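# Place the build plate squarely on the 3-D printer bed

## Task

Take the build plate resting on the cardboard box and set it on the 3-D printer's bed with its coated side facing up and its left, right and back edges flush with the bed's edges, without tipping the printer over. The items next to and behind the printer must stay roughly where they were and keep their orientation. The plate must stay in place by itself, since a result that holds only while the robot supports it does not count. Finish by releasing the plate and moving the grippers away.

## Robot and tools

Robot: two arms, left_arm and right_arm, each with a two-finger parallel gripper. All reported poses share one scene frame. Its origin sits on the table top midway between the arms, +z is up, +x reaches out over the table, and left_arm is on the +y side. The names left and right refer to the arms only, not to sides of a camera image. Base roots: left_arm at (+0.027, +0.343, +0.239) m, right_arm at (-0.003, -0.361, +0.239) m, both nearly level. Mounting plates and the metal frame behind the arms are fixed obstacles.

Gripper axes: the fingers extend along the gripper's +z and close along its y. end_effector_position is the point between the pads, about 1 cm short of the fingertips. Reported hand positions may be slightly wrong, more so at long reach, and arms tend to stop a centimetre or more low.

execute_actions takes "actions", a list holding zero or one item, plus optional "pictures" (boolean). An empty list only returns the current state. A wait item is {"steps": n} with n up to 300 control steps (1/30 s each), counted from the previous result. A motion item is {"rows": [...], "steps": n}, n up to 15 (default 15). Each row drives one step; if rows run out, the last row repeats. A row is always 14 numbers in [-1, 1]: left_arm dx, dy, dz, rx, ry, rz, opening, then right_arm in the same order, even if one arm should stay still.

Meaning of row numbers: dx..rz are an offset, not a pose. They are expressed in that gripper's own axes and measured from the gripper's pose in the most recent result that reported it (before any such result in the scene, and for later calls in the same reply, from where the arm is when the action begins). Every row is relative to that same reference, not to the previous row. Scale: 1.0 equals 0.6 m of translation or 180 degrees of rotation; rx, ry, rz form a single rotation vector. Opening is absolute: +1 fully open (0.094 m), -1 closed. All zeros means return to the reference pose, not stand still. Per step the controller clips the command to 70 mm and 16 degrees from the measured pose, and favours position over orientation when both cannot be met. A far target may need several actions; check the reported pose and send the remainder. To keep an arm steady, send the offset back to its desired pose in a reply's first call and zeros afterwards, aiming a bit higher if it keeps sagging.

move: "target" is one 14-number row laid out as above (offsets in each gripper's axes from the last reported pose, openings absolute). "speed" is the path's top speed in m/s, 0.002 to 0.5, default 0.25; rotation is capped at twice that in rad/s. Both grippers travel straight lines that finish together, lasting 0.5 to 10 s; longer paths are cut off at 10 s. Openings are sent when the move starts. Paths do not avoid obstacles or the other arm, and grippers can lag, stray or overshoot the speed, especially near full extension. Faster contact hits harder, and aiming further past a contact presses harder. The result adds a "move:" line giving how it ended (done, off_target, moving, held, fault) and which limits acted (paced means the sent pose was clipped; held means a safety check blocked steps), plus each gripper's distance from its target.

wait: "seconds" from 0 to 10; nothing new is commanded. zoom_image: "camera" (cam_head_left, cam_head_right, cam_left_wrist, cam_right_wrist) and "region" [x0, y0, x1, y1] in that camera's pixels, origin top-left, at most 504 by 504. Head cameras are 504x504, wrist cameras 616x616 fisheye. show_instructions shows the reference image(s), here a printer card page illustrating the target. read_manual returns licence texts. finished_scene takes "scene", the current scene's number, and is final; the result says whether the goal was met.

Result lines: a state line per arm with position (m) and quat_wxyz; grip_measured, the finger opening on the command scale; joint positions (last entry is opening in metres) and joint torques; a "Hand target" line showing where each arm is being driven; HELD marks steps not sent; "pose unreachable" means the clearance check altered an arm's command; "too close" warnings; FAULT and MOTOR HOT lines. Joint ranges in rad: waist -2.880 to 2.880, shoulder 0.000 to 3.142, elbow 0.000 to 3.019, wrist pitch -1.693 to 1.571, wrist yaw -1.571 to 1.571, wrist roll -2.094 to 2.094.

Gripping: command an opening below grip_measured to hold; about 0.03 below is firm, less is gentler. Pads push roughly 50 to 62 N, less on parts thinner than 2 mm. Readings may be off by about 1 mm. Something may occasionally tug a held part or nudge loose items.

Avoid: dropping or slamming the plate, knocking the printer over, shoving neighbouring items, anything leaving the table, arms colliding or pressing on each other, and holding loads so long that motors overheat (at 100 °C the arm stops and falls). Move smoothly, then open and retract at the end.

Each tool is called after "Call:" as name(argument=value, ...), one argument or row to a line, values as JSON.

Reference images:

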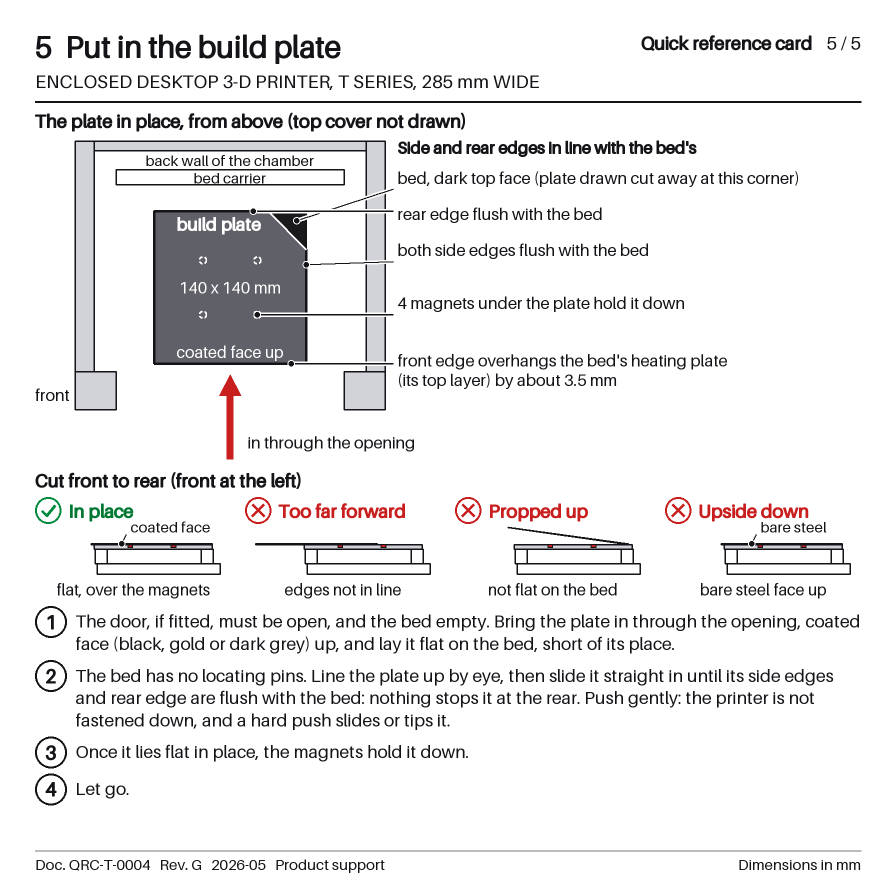

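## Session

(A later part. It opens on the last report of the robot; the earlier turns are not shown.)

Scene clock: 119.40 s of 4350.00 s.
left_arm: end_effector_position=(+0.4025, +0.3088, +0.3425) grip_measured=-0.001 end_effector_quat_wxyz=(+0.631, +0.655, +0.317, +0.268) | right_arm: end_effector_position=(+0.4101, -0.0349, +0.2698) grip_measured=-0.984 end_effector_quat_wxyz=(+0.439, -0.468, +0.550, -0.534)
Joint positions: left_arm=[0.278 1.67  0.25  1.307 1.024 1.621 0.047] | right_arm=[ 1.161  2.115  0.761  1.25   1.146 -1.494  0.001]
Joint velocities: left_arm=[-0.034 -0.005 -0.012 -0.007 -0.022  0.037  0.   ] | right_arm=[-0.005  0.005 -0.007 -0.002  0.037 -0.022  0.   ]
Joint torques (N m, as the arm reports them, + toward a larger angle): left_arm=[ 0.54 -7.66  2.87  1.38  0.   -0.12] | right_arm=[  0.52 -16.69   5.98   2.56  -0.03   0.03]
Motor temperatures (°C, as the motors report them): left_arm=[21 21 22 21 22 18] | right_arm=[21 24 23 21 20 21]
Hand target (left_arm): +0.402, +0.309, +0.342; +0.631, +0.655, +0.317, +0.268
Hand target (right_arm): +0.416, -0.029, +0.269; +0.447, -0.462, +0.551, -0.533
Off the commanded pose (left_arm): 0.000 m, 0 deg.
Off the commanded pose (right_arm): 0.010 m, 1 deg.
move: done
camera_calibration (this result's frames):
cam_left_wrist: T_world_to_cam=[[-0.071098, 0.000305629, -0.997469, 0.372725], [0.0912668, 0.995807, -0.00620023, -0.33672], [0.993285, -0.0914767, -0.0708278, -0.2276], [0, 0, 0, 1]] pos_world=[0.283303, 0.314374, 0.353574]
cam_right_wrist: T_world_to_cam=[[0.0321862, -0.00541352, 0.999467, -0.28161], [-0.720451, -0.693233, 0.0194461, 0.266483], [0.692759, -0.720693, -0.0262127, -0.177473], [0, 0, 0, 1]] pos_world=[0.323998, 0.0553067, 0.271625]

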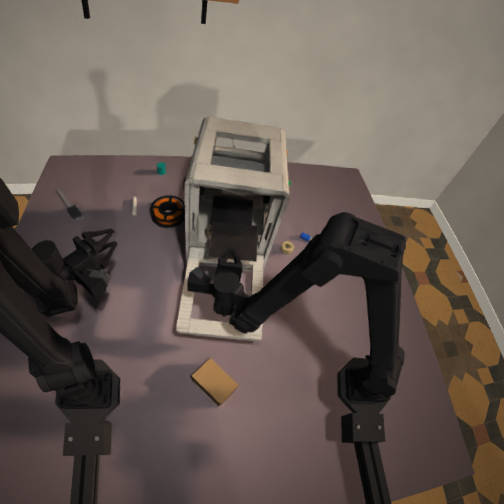

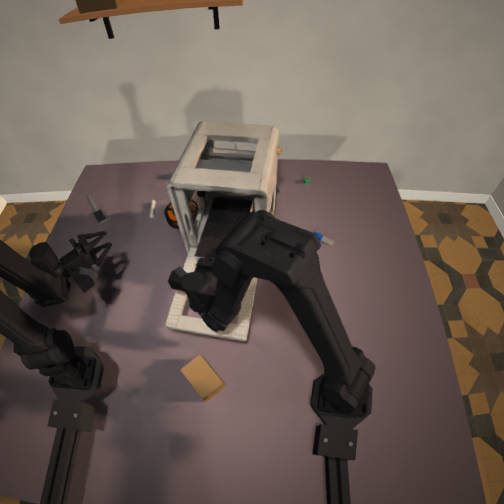

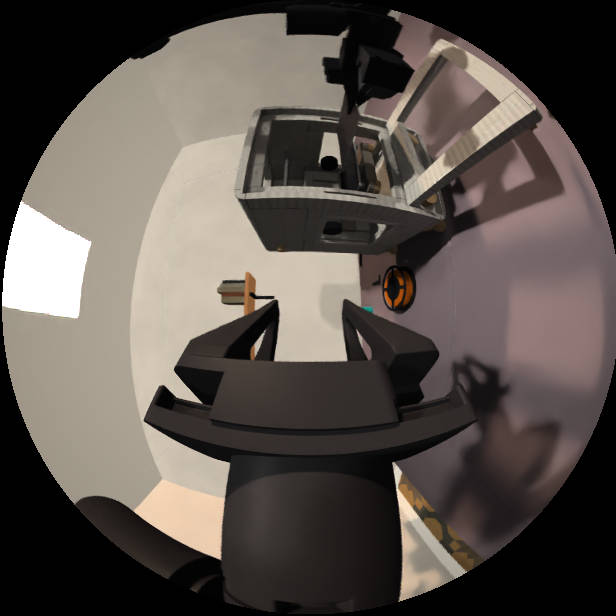

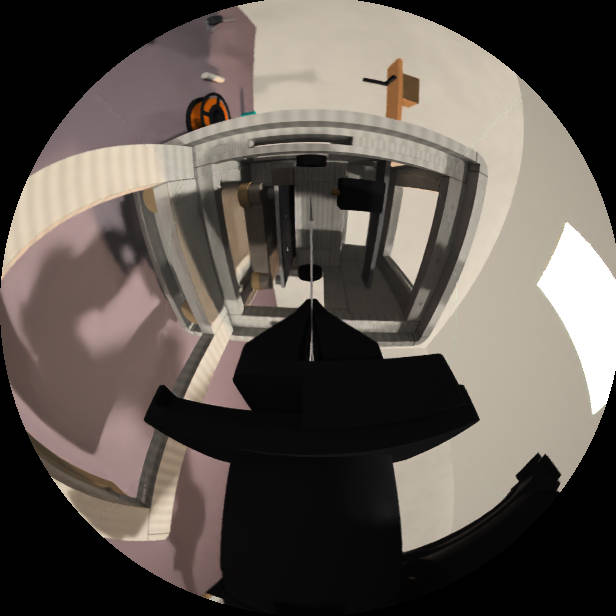

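Call:
move(
  target=[0,0,0,0,0,0,0,-0.033,0.045,0.165,0.008,-0.008,0.005,-1],
  speed=0.05,
)

Call:
zoom_image(
  camera="cam_head_left",
  region=[180, 180, 280, 280],
)

Call:
zoom_image(
  camera="cam_right_wrist",
  region=[210, 140, 410, 340],
)

Scene clock: 124.17 s of 4350.00 s.
left_arm: end_effector_position=(+0.4025, +0.3088, +0.3425) grip_measured=-0.001 end_effector_quat_wxyz=(+0.631, +0.655, +0.317, +0.268) | right_arm: end_effector_position=(+0.5015, -0.0379, +0.2394) grip_measured=-0.984 end_effector_quat_wxyz=(+0.450, -0.472, +0.543, -0.529)
Joint positions: left_arm=[0.278 1.67  0.25  1.307 1.024 1.621 0.047] | right_arm=[ 0.997  2.254  0.938  1.257  0.957 -1.534  0.001]
Joint velocities: left_arm=[-0.005 -0.005 -0.007  0.002 -0.051  0.022 -0.001] | right_arm=[-0.015  0.005 -0.012 -0.002 -0.007  0.037  0.001]
Joint torques (N m, as the arm reports them, + toward a larger angle): left_arm=[ 0.12 -7.2   2.87  1.39  0.04 -0.17] | right_arm=[  0.76 -18.91   6.71   2.63  -0.1    0.02]
Motor temperatures (°C, as the motors report them): left_arm=[21 21 22 21 22 18] | right_arm=[21 24 23 21 20 21]
Hand target (left_arm): +0.402, +0.309, +0.342; +0.631, +0.655, +0.317, +0.268
Hand target (right_arm): +0.509, -0.034, +0.238; +0.456, -0.466, +0.542, -0.530
Off the commanded pose (left_arm): 0.000 m, 0 deg.
Off the commanded pose (right_arm): 0.010 m, 1 deg.
move: done
camera_calibration (this result's frames):
cam_left_wrist: T_world_to_cam=[[-0.071098, 0.000305629, -0.997469, 0.372725], [0.0912668, 0.995807, -0.00620023, -0.33672], [0.993285, -0.0914767, -0.0708278, -0.2276], [0, 0, 0, 1]] pos_world=[0.283303, 0.314374, 0.353574]
cam_right_wrist: T_world_to_cam=[[0.0233921, -0.00889437, 0.999687, -0.249902], [-0.702786, -0.71133, 0.0101159, 0.323596], [0.711017, -0.702802, -0.0228903, -0.252981], [0, 0, 0, 1]] pos_world=[0.413138, 0.0501651, 0.240759]

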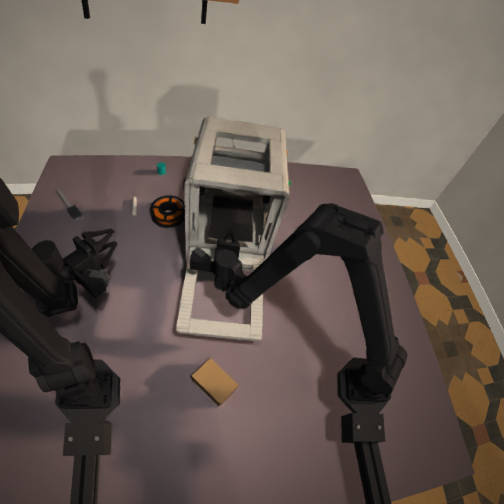

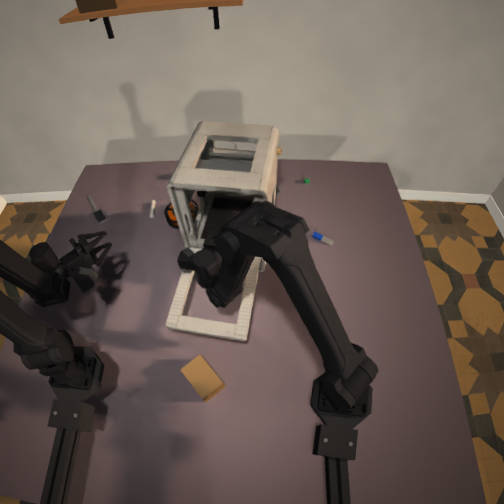

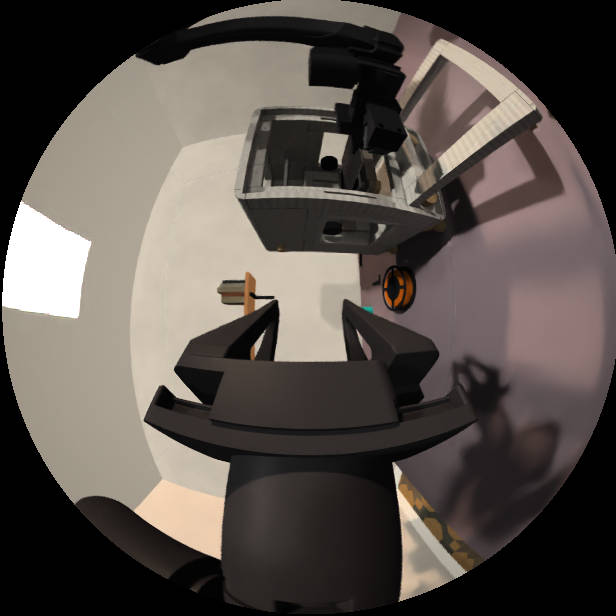

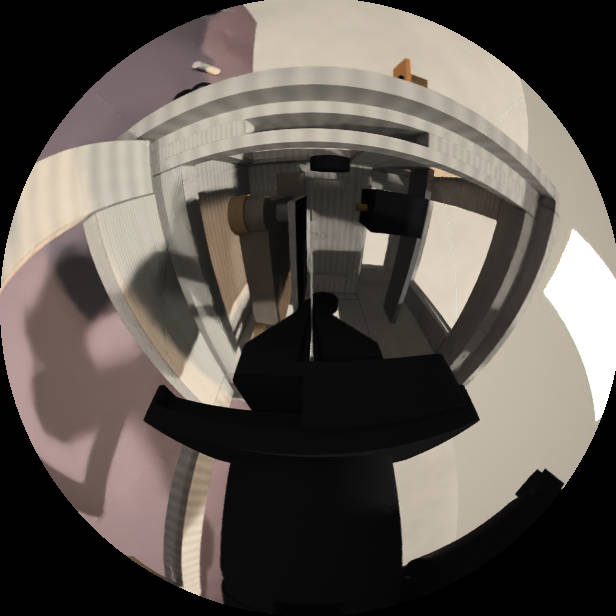

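Region (180, 180, 280, 280) of cam_head_left's 504x504 image, scaled by 5.040, with more detail than that image has.

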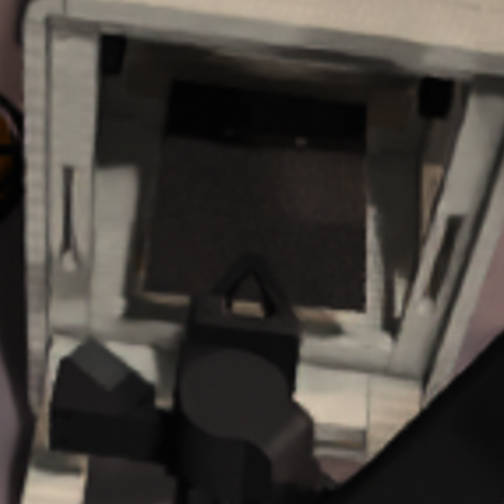

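Region (210, 140, 410, 340) of cam_right_wrist's 616x616 image, scaled by 2.520, with more detail than that image has.

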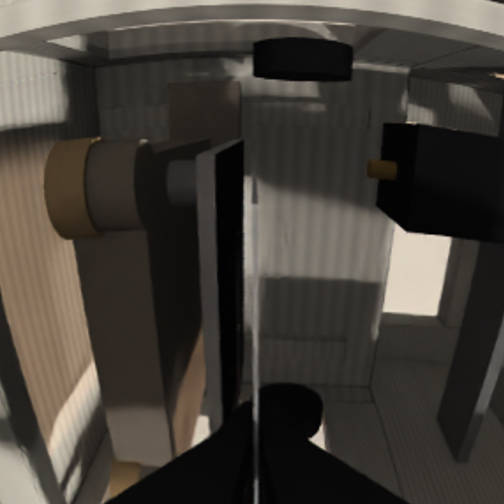

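Call:
move(
  target=[0,0,0,0,0,0,0,-0.014,0.014,0.035,0.006,0,0,-1],
  speed=0.02,
)

Call:
zoom_image(
  camera="cam_head_left",
  region=[180, 180, 280, 280],
)

Call:
zoom_image(
  camera="cam_right_wrist",
  region=[210, 140, 410, 340],
)

Scene clock: 128.20 s of 4350.00 s.
left_arm: end_effector_position=(+0.4025, +0.3088, +0.3425) grip_measured=-0.001 end_effector_quat_wxyz=(+0.631, +0.655, +0.317, +0.268) | right_arm: end_effector_position=(+0.5147, -0.0355, +0.2322) grip_measured=-0.984 end_effector_quat_wxyz=(+0.449, -0.475, +0.539, -0.531)
Joint positions: left_arm=[0.278 1.67  0.25  1.307 1.024 1.621 0.047] | right_arm=[ 0.98   2.285  0.976  1.257  0.937 -1.551  0.001]
Joint velocities: left_arm=[-0.005 -0.015 -0.012 -0.012 -0.081 -0.007 -0.001] | right_arm=[-0.005 -0.015 -0.002 -0.012 -0.066 -0.051 -0.   ]
Joint torques (N m, as the arm reports them, + toward a larger angle): left_arm=[ 0.65 -7.16  2.81  1.32  0.13 -0.15] | right_arm=[  0.05 -19.34   7.03   2.5   -0.1    0.  ]
Motor temperatures (°C, as the motors report them): left_arm=[21 21 22 21 22 18] | right_arm=[21 24 24 21 20 21]
Hand target (left_arm): +0.402, +0.309, +0.342; +0.631, +0.655, +0.317, +0.268
Hand target (right_arm): +0.523, -0.033, +0.230; +0.454, -0.468, +0.539, -0.534
Off the commanded pose (left_arm): 0.000 m, 0 deg.
Off the commanded pose (right_arm): 0.009 m, 1 deg.
move: done
camera_calibration (this result's frames):
cam_left_wrist: T_world_to_cam=[[-0.071098, 0.000305629, -0.997469, 0.372725], [0.0912668, 0.995807, -0.00620023, -0.33672], [0.993285, -0.0914767, -0.0708278, -0.2276], [0, 0, 0, 1]] pos_world=[0.283303, 0.314374, 0.353574]
cam_right_wrist: T_world_to_cam=[[0.0213814, 0.00152157, 0.99977, -0.241675], [-0.699986, -0.713976, 0.0160567, 0.33168], [0.713836, -0.700169, -0.0142007, -0.264279], [0, 0, 0, 1]] pos_world=[0.42599, 0.0521394, 0.232541]

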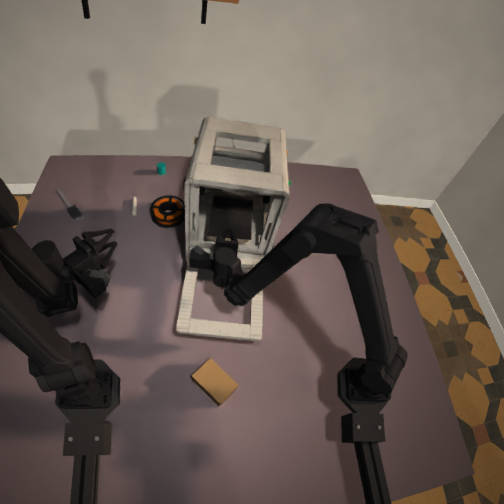

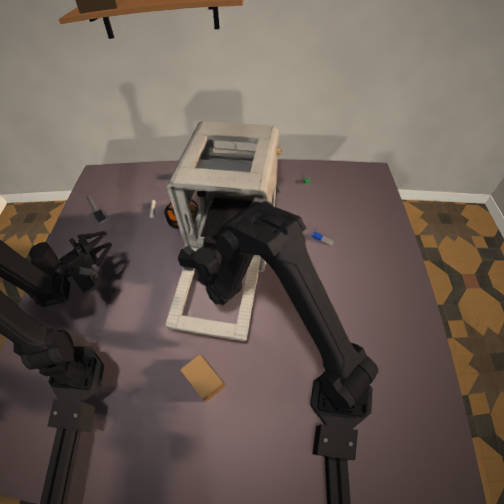

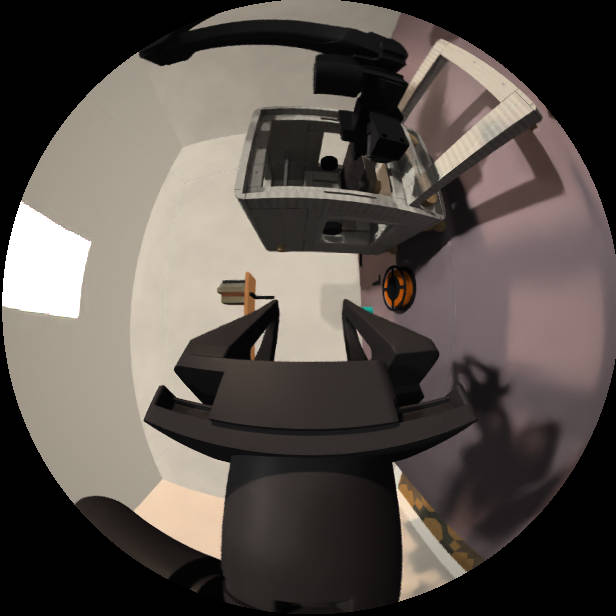

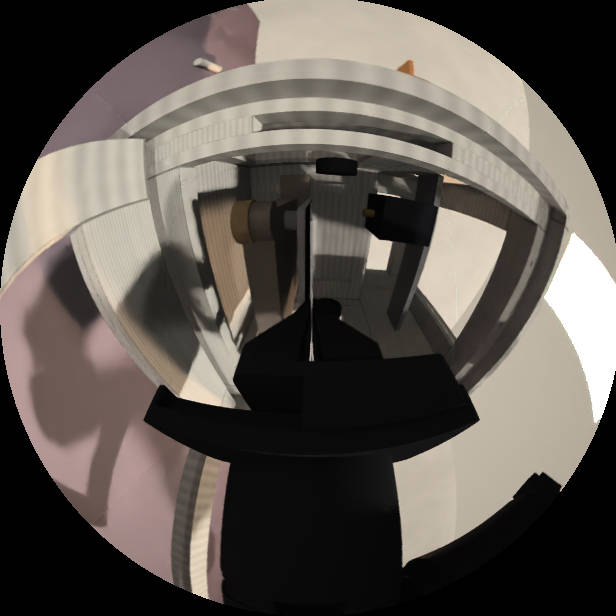

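Region (180, 180, 280, 280) of cam_head_left's 504x504 image, scaled by 5.040, with more detail than that image has.

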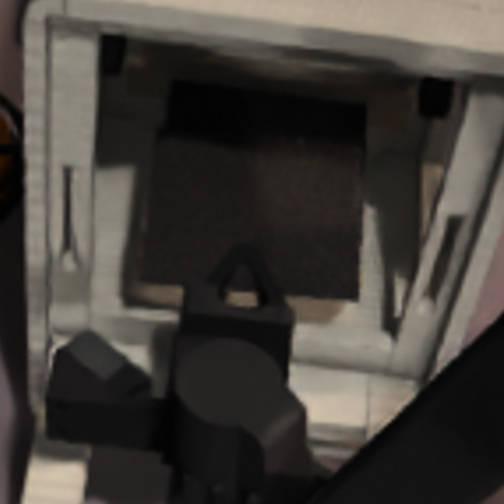

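Region (210, 140, 410, 340) of cam_right_wrist's 616x616 image, scaled by 2.520, with more detail than that image has.

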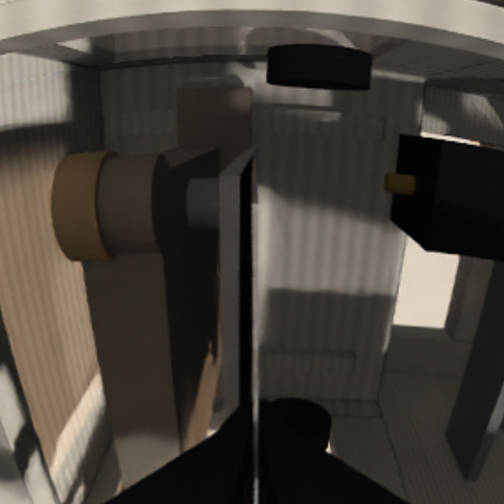

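Call:
move(
  target=[0,0,0,0,0,0,0,0.004,0.008,0,0.006,0,0.004,-1],
  speed=0.01,
)

Call:
move(
  target=[0,0,0,0,0,0,0,0,0,0,0,0,0,-0.5],
)

Call:
move(
  target=[0,0,0,0,0,0,0,0,-0.01,-0.12,0,0,0,-0.5],
  speed=0.05,
)

Call:
move(
  target=[0,0,0,0,0,0,0,0,-0.01,0,0,0,0.5,0.6],
  speed=0.4,
)

Call:
zoom_image(
  camera="cam_right_wrist",
  region=[200, 150, 420, 370],
)

Scene clock: 131.90 s of 4350.00 s.
left_arm: end_effector_position=(+0.4025, +0.3088, +0.3425) grip_measured=-0.001 end_effector_quat_wxyz=(+0.631, +0.655, +0.317, +0.268) | right_arm: end_effector_position=(+0.5147, -0.0356, +0.2366) grip_measured=-0.984 end_effector_quat_wxyz=(+0.458, -0.466, +0.539, -0.531)
Joint positions: left_arm=[0.278 1.67  0.25  1.307 1.024 1.621 0.047] | right_arm=[ 0.98   2.286  0.976  1.287  0.937 -1.554  0.001]
Joint velocities: left_arm=[-0.005 -0.005  0.007  0.012 -0.007 -0.007 -0.001] | right_arm=[-0.015  0.005 -0.012  0.017 -0.022  0.007 -0.001]
Joint torques (N m, as the arm reports them, + toward a larger angle): left_arm=[-0.31 -7.51  2.94  1.24  0.06 -0.1 ] | right_arm=[  0.6  -19.26   4.54   2.78  -0.03   0.06]
Motor temperatures (°C, as the motors report them): left_arm=[21 21 22 21 22 18] | right_arm=[21 25 24 21 20 21]
Hand target (left_arm): +0.402, +0.309, +0.342; +0.631, +0.655, +0.317, +0.268
Hand target (right_arm): +0.514, -0.038, +0.228; +0.456, -0.468, +0.537, -0.533
Off the commanded pose (left_arm): 0.000 m, 0 deg.
Off the commanded pose (right_arm): 0.009 m, 0 deg.
move: done
camera_calibration (this result's frames):
cam_left_wrist: T_world_to_cam=[[-0.071098, 0.000305629, -0.997469, 0.372725], [0.0912668, 0.995807, -0.00620023, -0.33672], [0.993285, -0.0914767, -0.0708278, -0.2276], [0, 0, 0, 1]] pos_world=[0.283303, 0.314374, 0.353574]
cam_right_wrist: T_world_to_cam=[[0.00175683, -0.015412, 0.99988, -0.236619], [-0.700035, -0.714042, -0.00977613, 0.337747], [0.714106, -0.699934, -0.0120434, -0.264867], [0, 0, 0, 1]] pos_world=[0.425994, 0.0521291, 0.236702]

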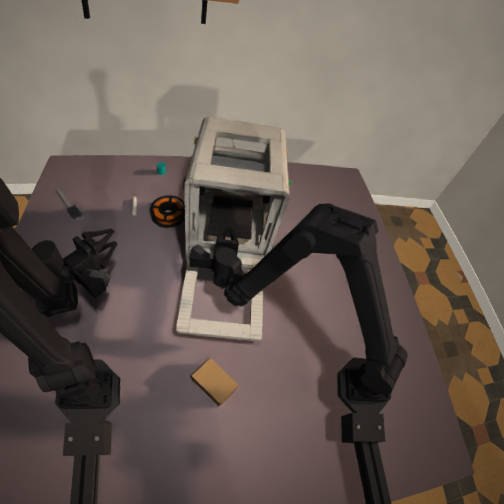

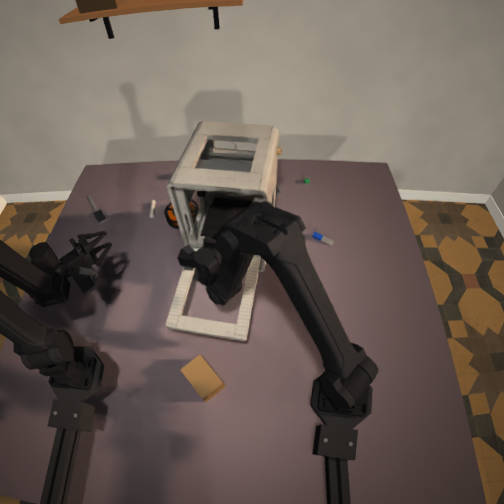

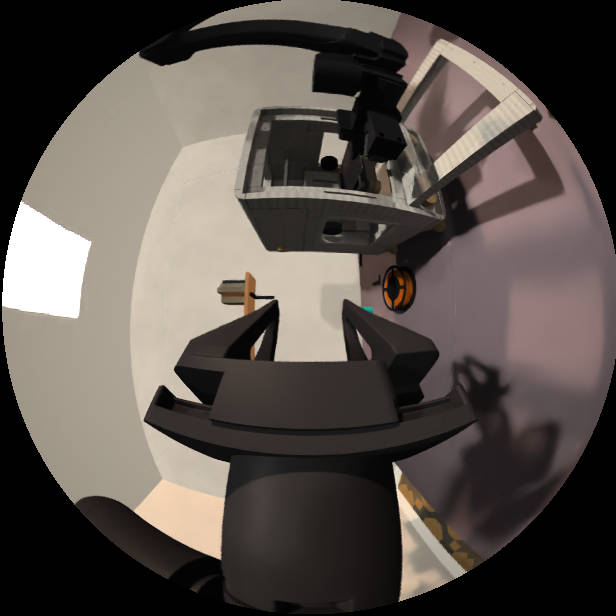

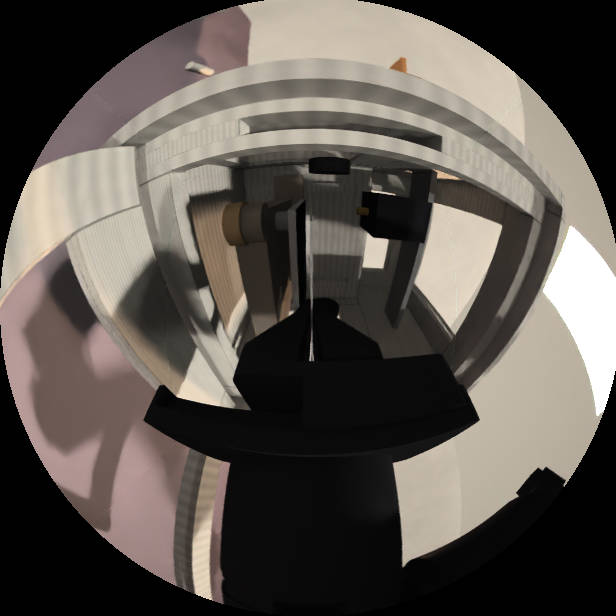

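Scene clock: 132.40 s of 4350.00 s.
left_arm: end_effector_position=(+0.4025, +0.3088, +0.3425) grip_measured=-0.001 end_effector_quat_wxyz=(+0.631, +0.655, +0.317, +0.268) | right_arm: end_effector_position=(+0.5147, -0.0356, +0.2366) grip_measured=-0.502 end_effector_quat_wxyz=(+0.458, -0.466, +0.539, -0.531)
Joint positions: left_arm=[0.278 1.67  0.25  1.307 1.024 1.621 0.047] | right_arm=[ 0.98   2.286  0.976  1.287  0.937 -1.554  0.023]
Joint velocities: left_arm=[-0.015  0.015  0.007  0.027  0.007 -0.066  0.001] | right_arm=[ 0.005 -0.005  0.002 -0.007 -0.051  0.037 -0.001]
Joint torques (N m, as the arm reports them, + toward a larger angle): left_arm=[ 1.11 -6.82  2.92  1.1   0.09 -0.13] | right_arm=[  0.71 -21.2    4.15   1.86   0.12   0.09]
Motor temperatures (°C, as the motors report them): left_arm=[21 21 22 21 22 18] | right_arm=[21 25 24 21 20 21]
Hand target (left_arm): +0.402, +0.309, +0.342; +0.631, +0.655, +0.317, +0.268
Hand target (right_arm): +0.515, -0.036, +0.237; +0.458, -0.466, +0.539, -0.531
Off the commanded pose (left_arm): 0.000 m, 0 deg.
Off the commanded pose (right_arm): 0.000 m, 0 deg.
move: done
camera_calibration (this result's frames):
cam_left_wrist: T_world_to_cam=[[-0.071098, 0.000305629, -0.997469, 0.372725], [0.0912668, 0.995807, -0.00620023, -0.33672], [0.993285, -0.0914767, -0.0708278, -0.2276], [0, 0, 0, 1]] pos_world=[0.283303, 0.314374, 0.353574]
cam_right_wrist: T_world_to_cam=[[0.00175683, -0.015412, 0.99988, -0.236619], [-0.700035, -0.714042, -0.00977613, 0.337747], [0.714106, -0.699934, -0.0120434, -0.264867], [0, 0, 0, 1]] pos_world=[0.425994, 0.0521291, 0.236702]

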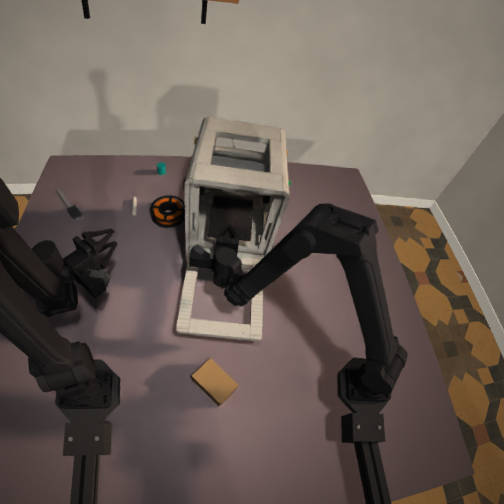

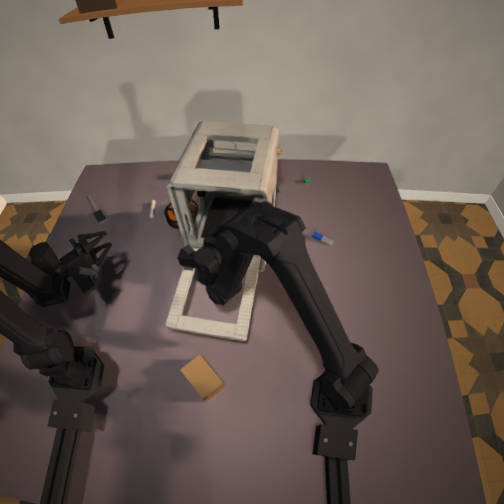

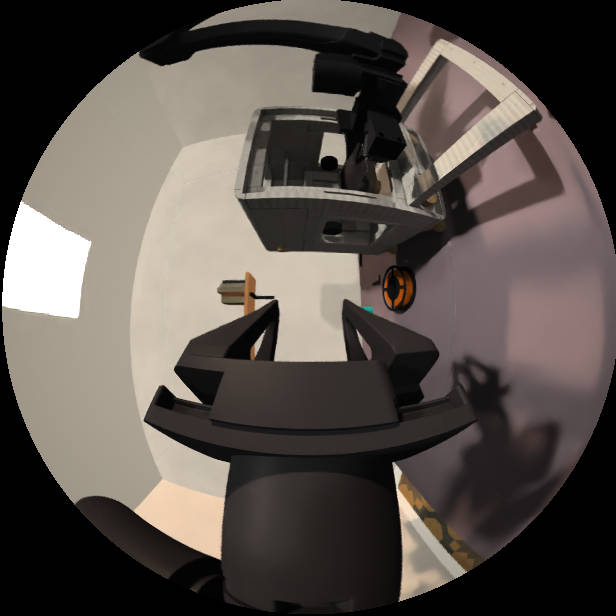

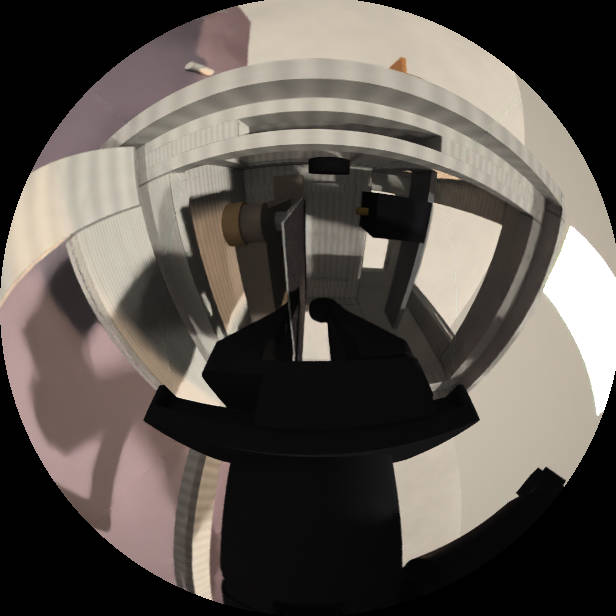

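Scene clock: 134.17 s of 4350.00 s.
left_arm: end_effector_position=(+0.4025, +0.3088, +0.3425) grip_measured=-0.001 end_effector_quat_wxyz=(+0.631, +0.655, +0.317, +0.268) | right_arm: end_effector_position=(+0.4455, -0.0261, +0.2329) grip_measured=-0.502 end_effector_quat_wxyz=(+0.447, -0.477, +0.536, -0.534)
Joint positions: left_arm=[0.278 1.67  0.25  1.307 1.024 1.621 0.047] | right_arm=[ 1.103  2.26   0.864  1.341  1.06  -1.554  0.023]
Joint velocities: left_arm=[-0.005 -0.015  0.007 -0.012 -0.037 -0.037 -0.   ] | right_arm=[-0.015 -0.015  0.002  0.017  0.081  0.022 -0.   ]
Joint torques (N m, as the arm reports them, + toward a larger angle): left_arm=[-0.05 -6.38  2.62  1.43  0.09 -0.15] | right_arm=[  1.04 -22.01   3.18   2.53   0.35   0.1 ]
Motor temperatures (°C, as the motors report them): left_arm=[21 21 22 21 22 18] | right_arm=[21 25 24 21 20 21]
Hand target (left_arm): +0.402, +0.309, +0.342; +0.631, +0.655, +0.317, +0.268
Hand target (right_arm): +0.444, -0.025, +0.244; +0.458, -0.466, +0.539, -0.532
Off the commanded pose (left_arm): 0.000 m, 0 deg.
Off the commanded pose (right_arm): 0.011 m, 2 deg.
move: off_target (right_arm)
camera_calibration (this result's frames):
cam_left_wrist: T_world_to_cam=[[-0.071098, 0.000305629, -0.997469, 0.372725], [0.0912668, 0.995807, -0.00620023, -0.33672], [0.993285, -0.0914767, -0.0708278, -0.2276], [0, 0, 0, 1]] pos_world=[0.283303, 0.314374, 0.353574]
cam_right_wrist: T_world_to_cam=[[0.0191995, 0.0118267, 0.999746, -0.239611], [-0.699547, -0.714252, 0.0218838, 0.288412], [0.714329, -0.699789, -0.00543994, -0.210496], [0, 0, 0, 1]] pos_world=[0.356722, 0.0615301, 0.232094]

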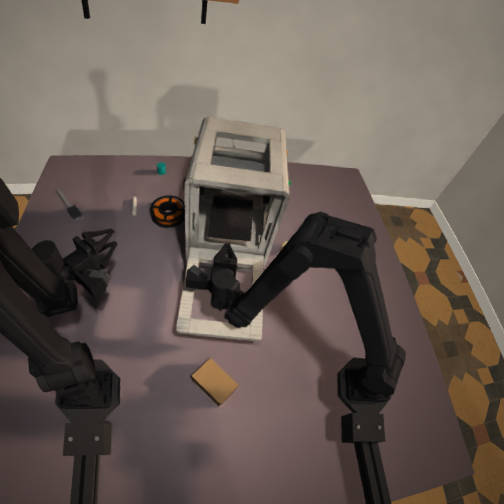

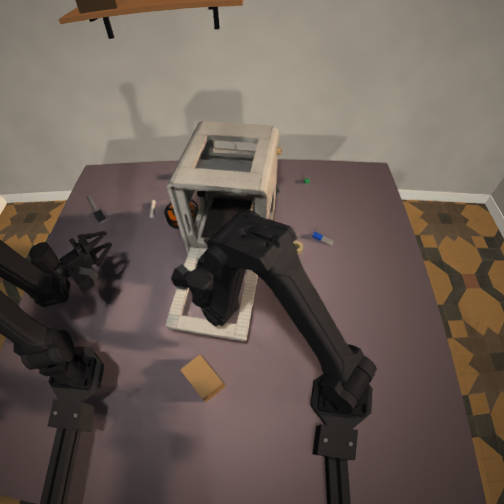

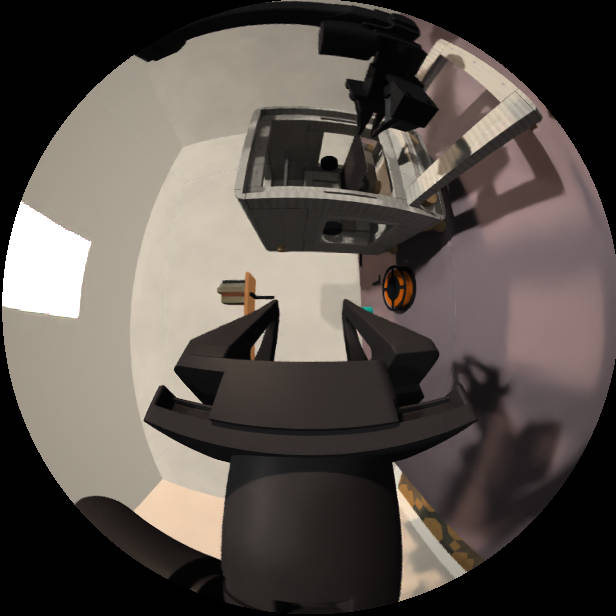

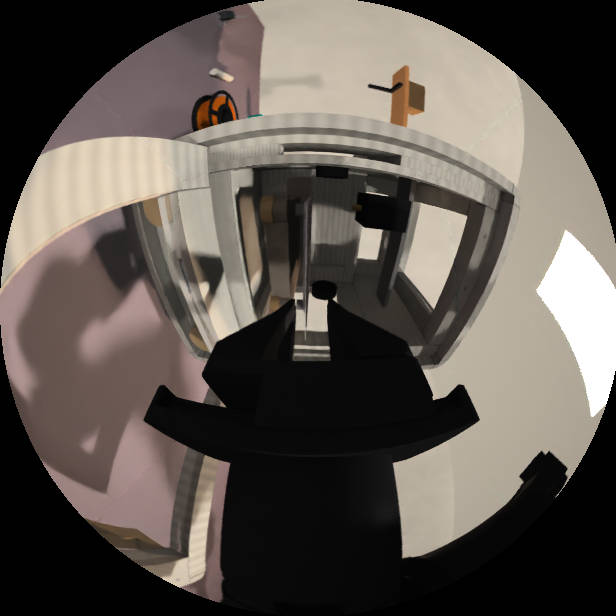

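Scene clock: 136.83 s of 4350.00 s.
left_arm: end_effector_position=(+0.4025, +0.3088, +0.3425) grip_measured=-0.001 end_effector_quat_wxyz=(+0.631, +0.655, +0.317, +0.268) | right_arm: end_effector_position=(+0.4455, -0.0261, +0.2328) grip_measured=+0.598 end_effector_quat_wxyz=(+0.693, +0.037, +0.717, -0.066)
Joint positions: left_arm=[0.278 1.67  0.25  1.307 1.024 1.621 0.047] | right_arm=[1.103 2.26  0.864 1.34  1.06  0.004 0.075]
Joint velocities: left_arm=[-0.015 -0.005  0.007 -0.007  0.066 -0.037 -0.001] | right_arm=[ 0.005 -0.005 -0.012 -0.017  0.022 -0.007 -0.   ]
Joint torques (N m, as the arm reports them, + toward a larger angle): left_arm=[ 0.41 -7.72  2.77  0.97  0.08 -0.16] | right_arm=[  1.14 -21.98   3.04   1.34   0.09   0.11]
Motor temperatures (°C, as the motors report them): left_arm=[21 21 22 21 22 18] | right_arm=[21 25 23 21 20 21]
Hand target (left_arm): +0.402, +0.309, +0.342; +0.631, +0.655, +0.317, +0.268
Hand target (right_arm): +0.446, -0.026, +0.239; +0.694, +0.042, +0.716, -0.062
Off the commanded pose (left_arm): 0.000 m, 0 deg.
Off the commanded pose (right_arm): 0.006 m, 1 deg.
move: done
camera_calibration (this result's frames):
cam_left_wrist: T_world_to_cam=[[-0.071098, 0.000305629, -0.997469, 0.372725], [0.0912668, 0.995807, -0.00620023, -0.33672], [0.993285, -0.0914767, -0.0708278, -0.2276], [0, 0, 0, 1]] pos_world=[0.283303, 0.314374, 0.353574]
cam_right_wrist: T_world_to_cam=[[-0.157419, -0.987124, 0.0283644, 0.039208], [-0.607122, 0.074086, -0.791147, 0.457044], [0.778859, -0.141762, -0.610968, -0.0837427], [0, 0, 0, 1]] pos_world=[0.348877, -0.0070289, 0.309313]

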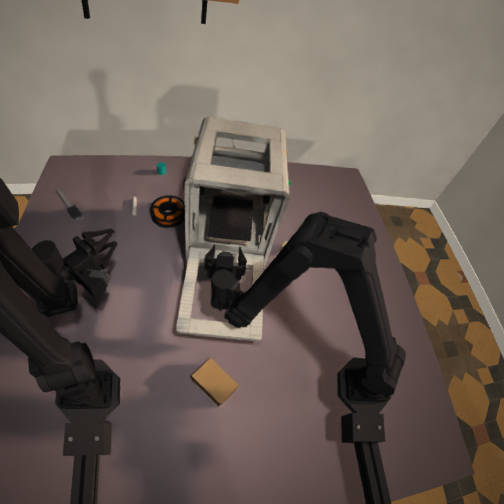

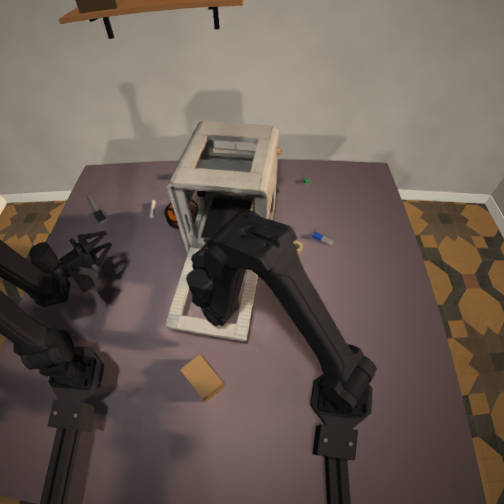

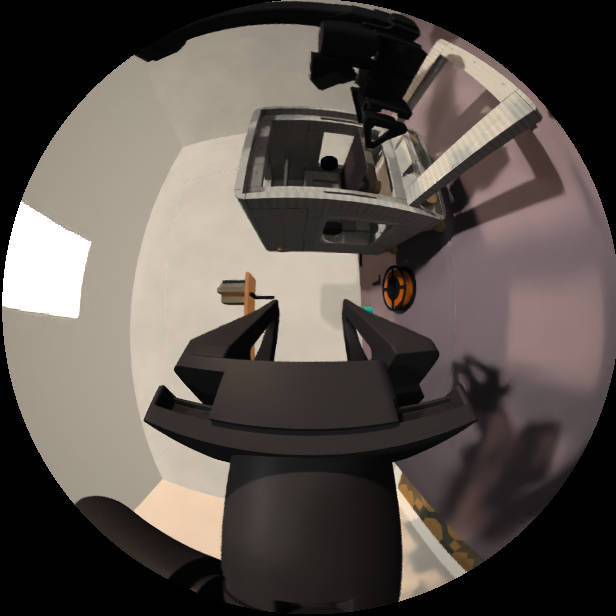

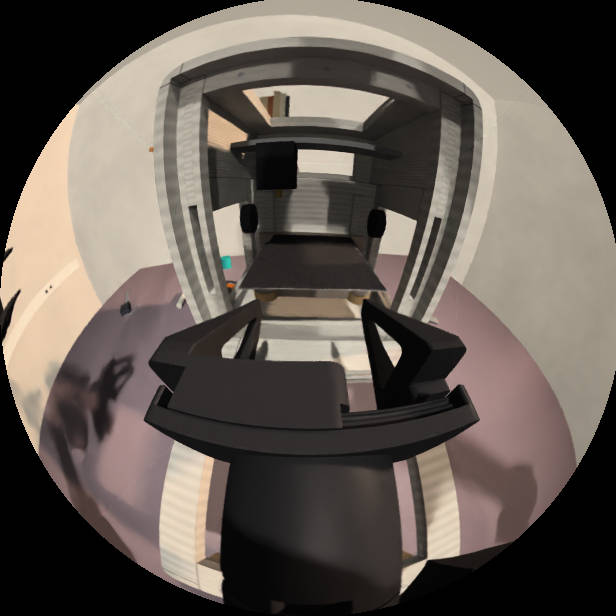

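Region (200, 150, 420, 370) of cam_right_wrist's 616x616 image, scaled by 2.291, with more detail than that image has.

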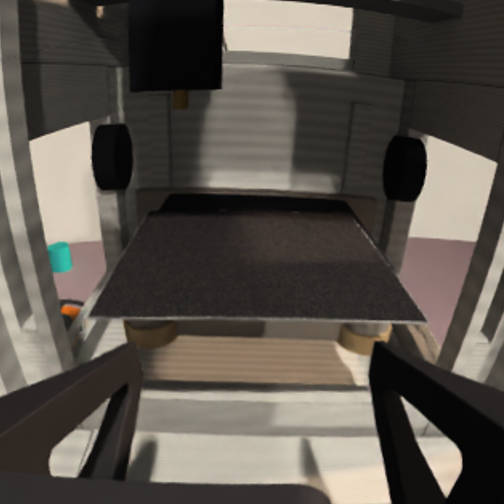

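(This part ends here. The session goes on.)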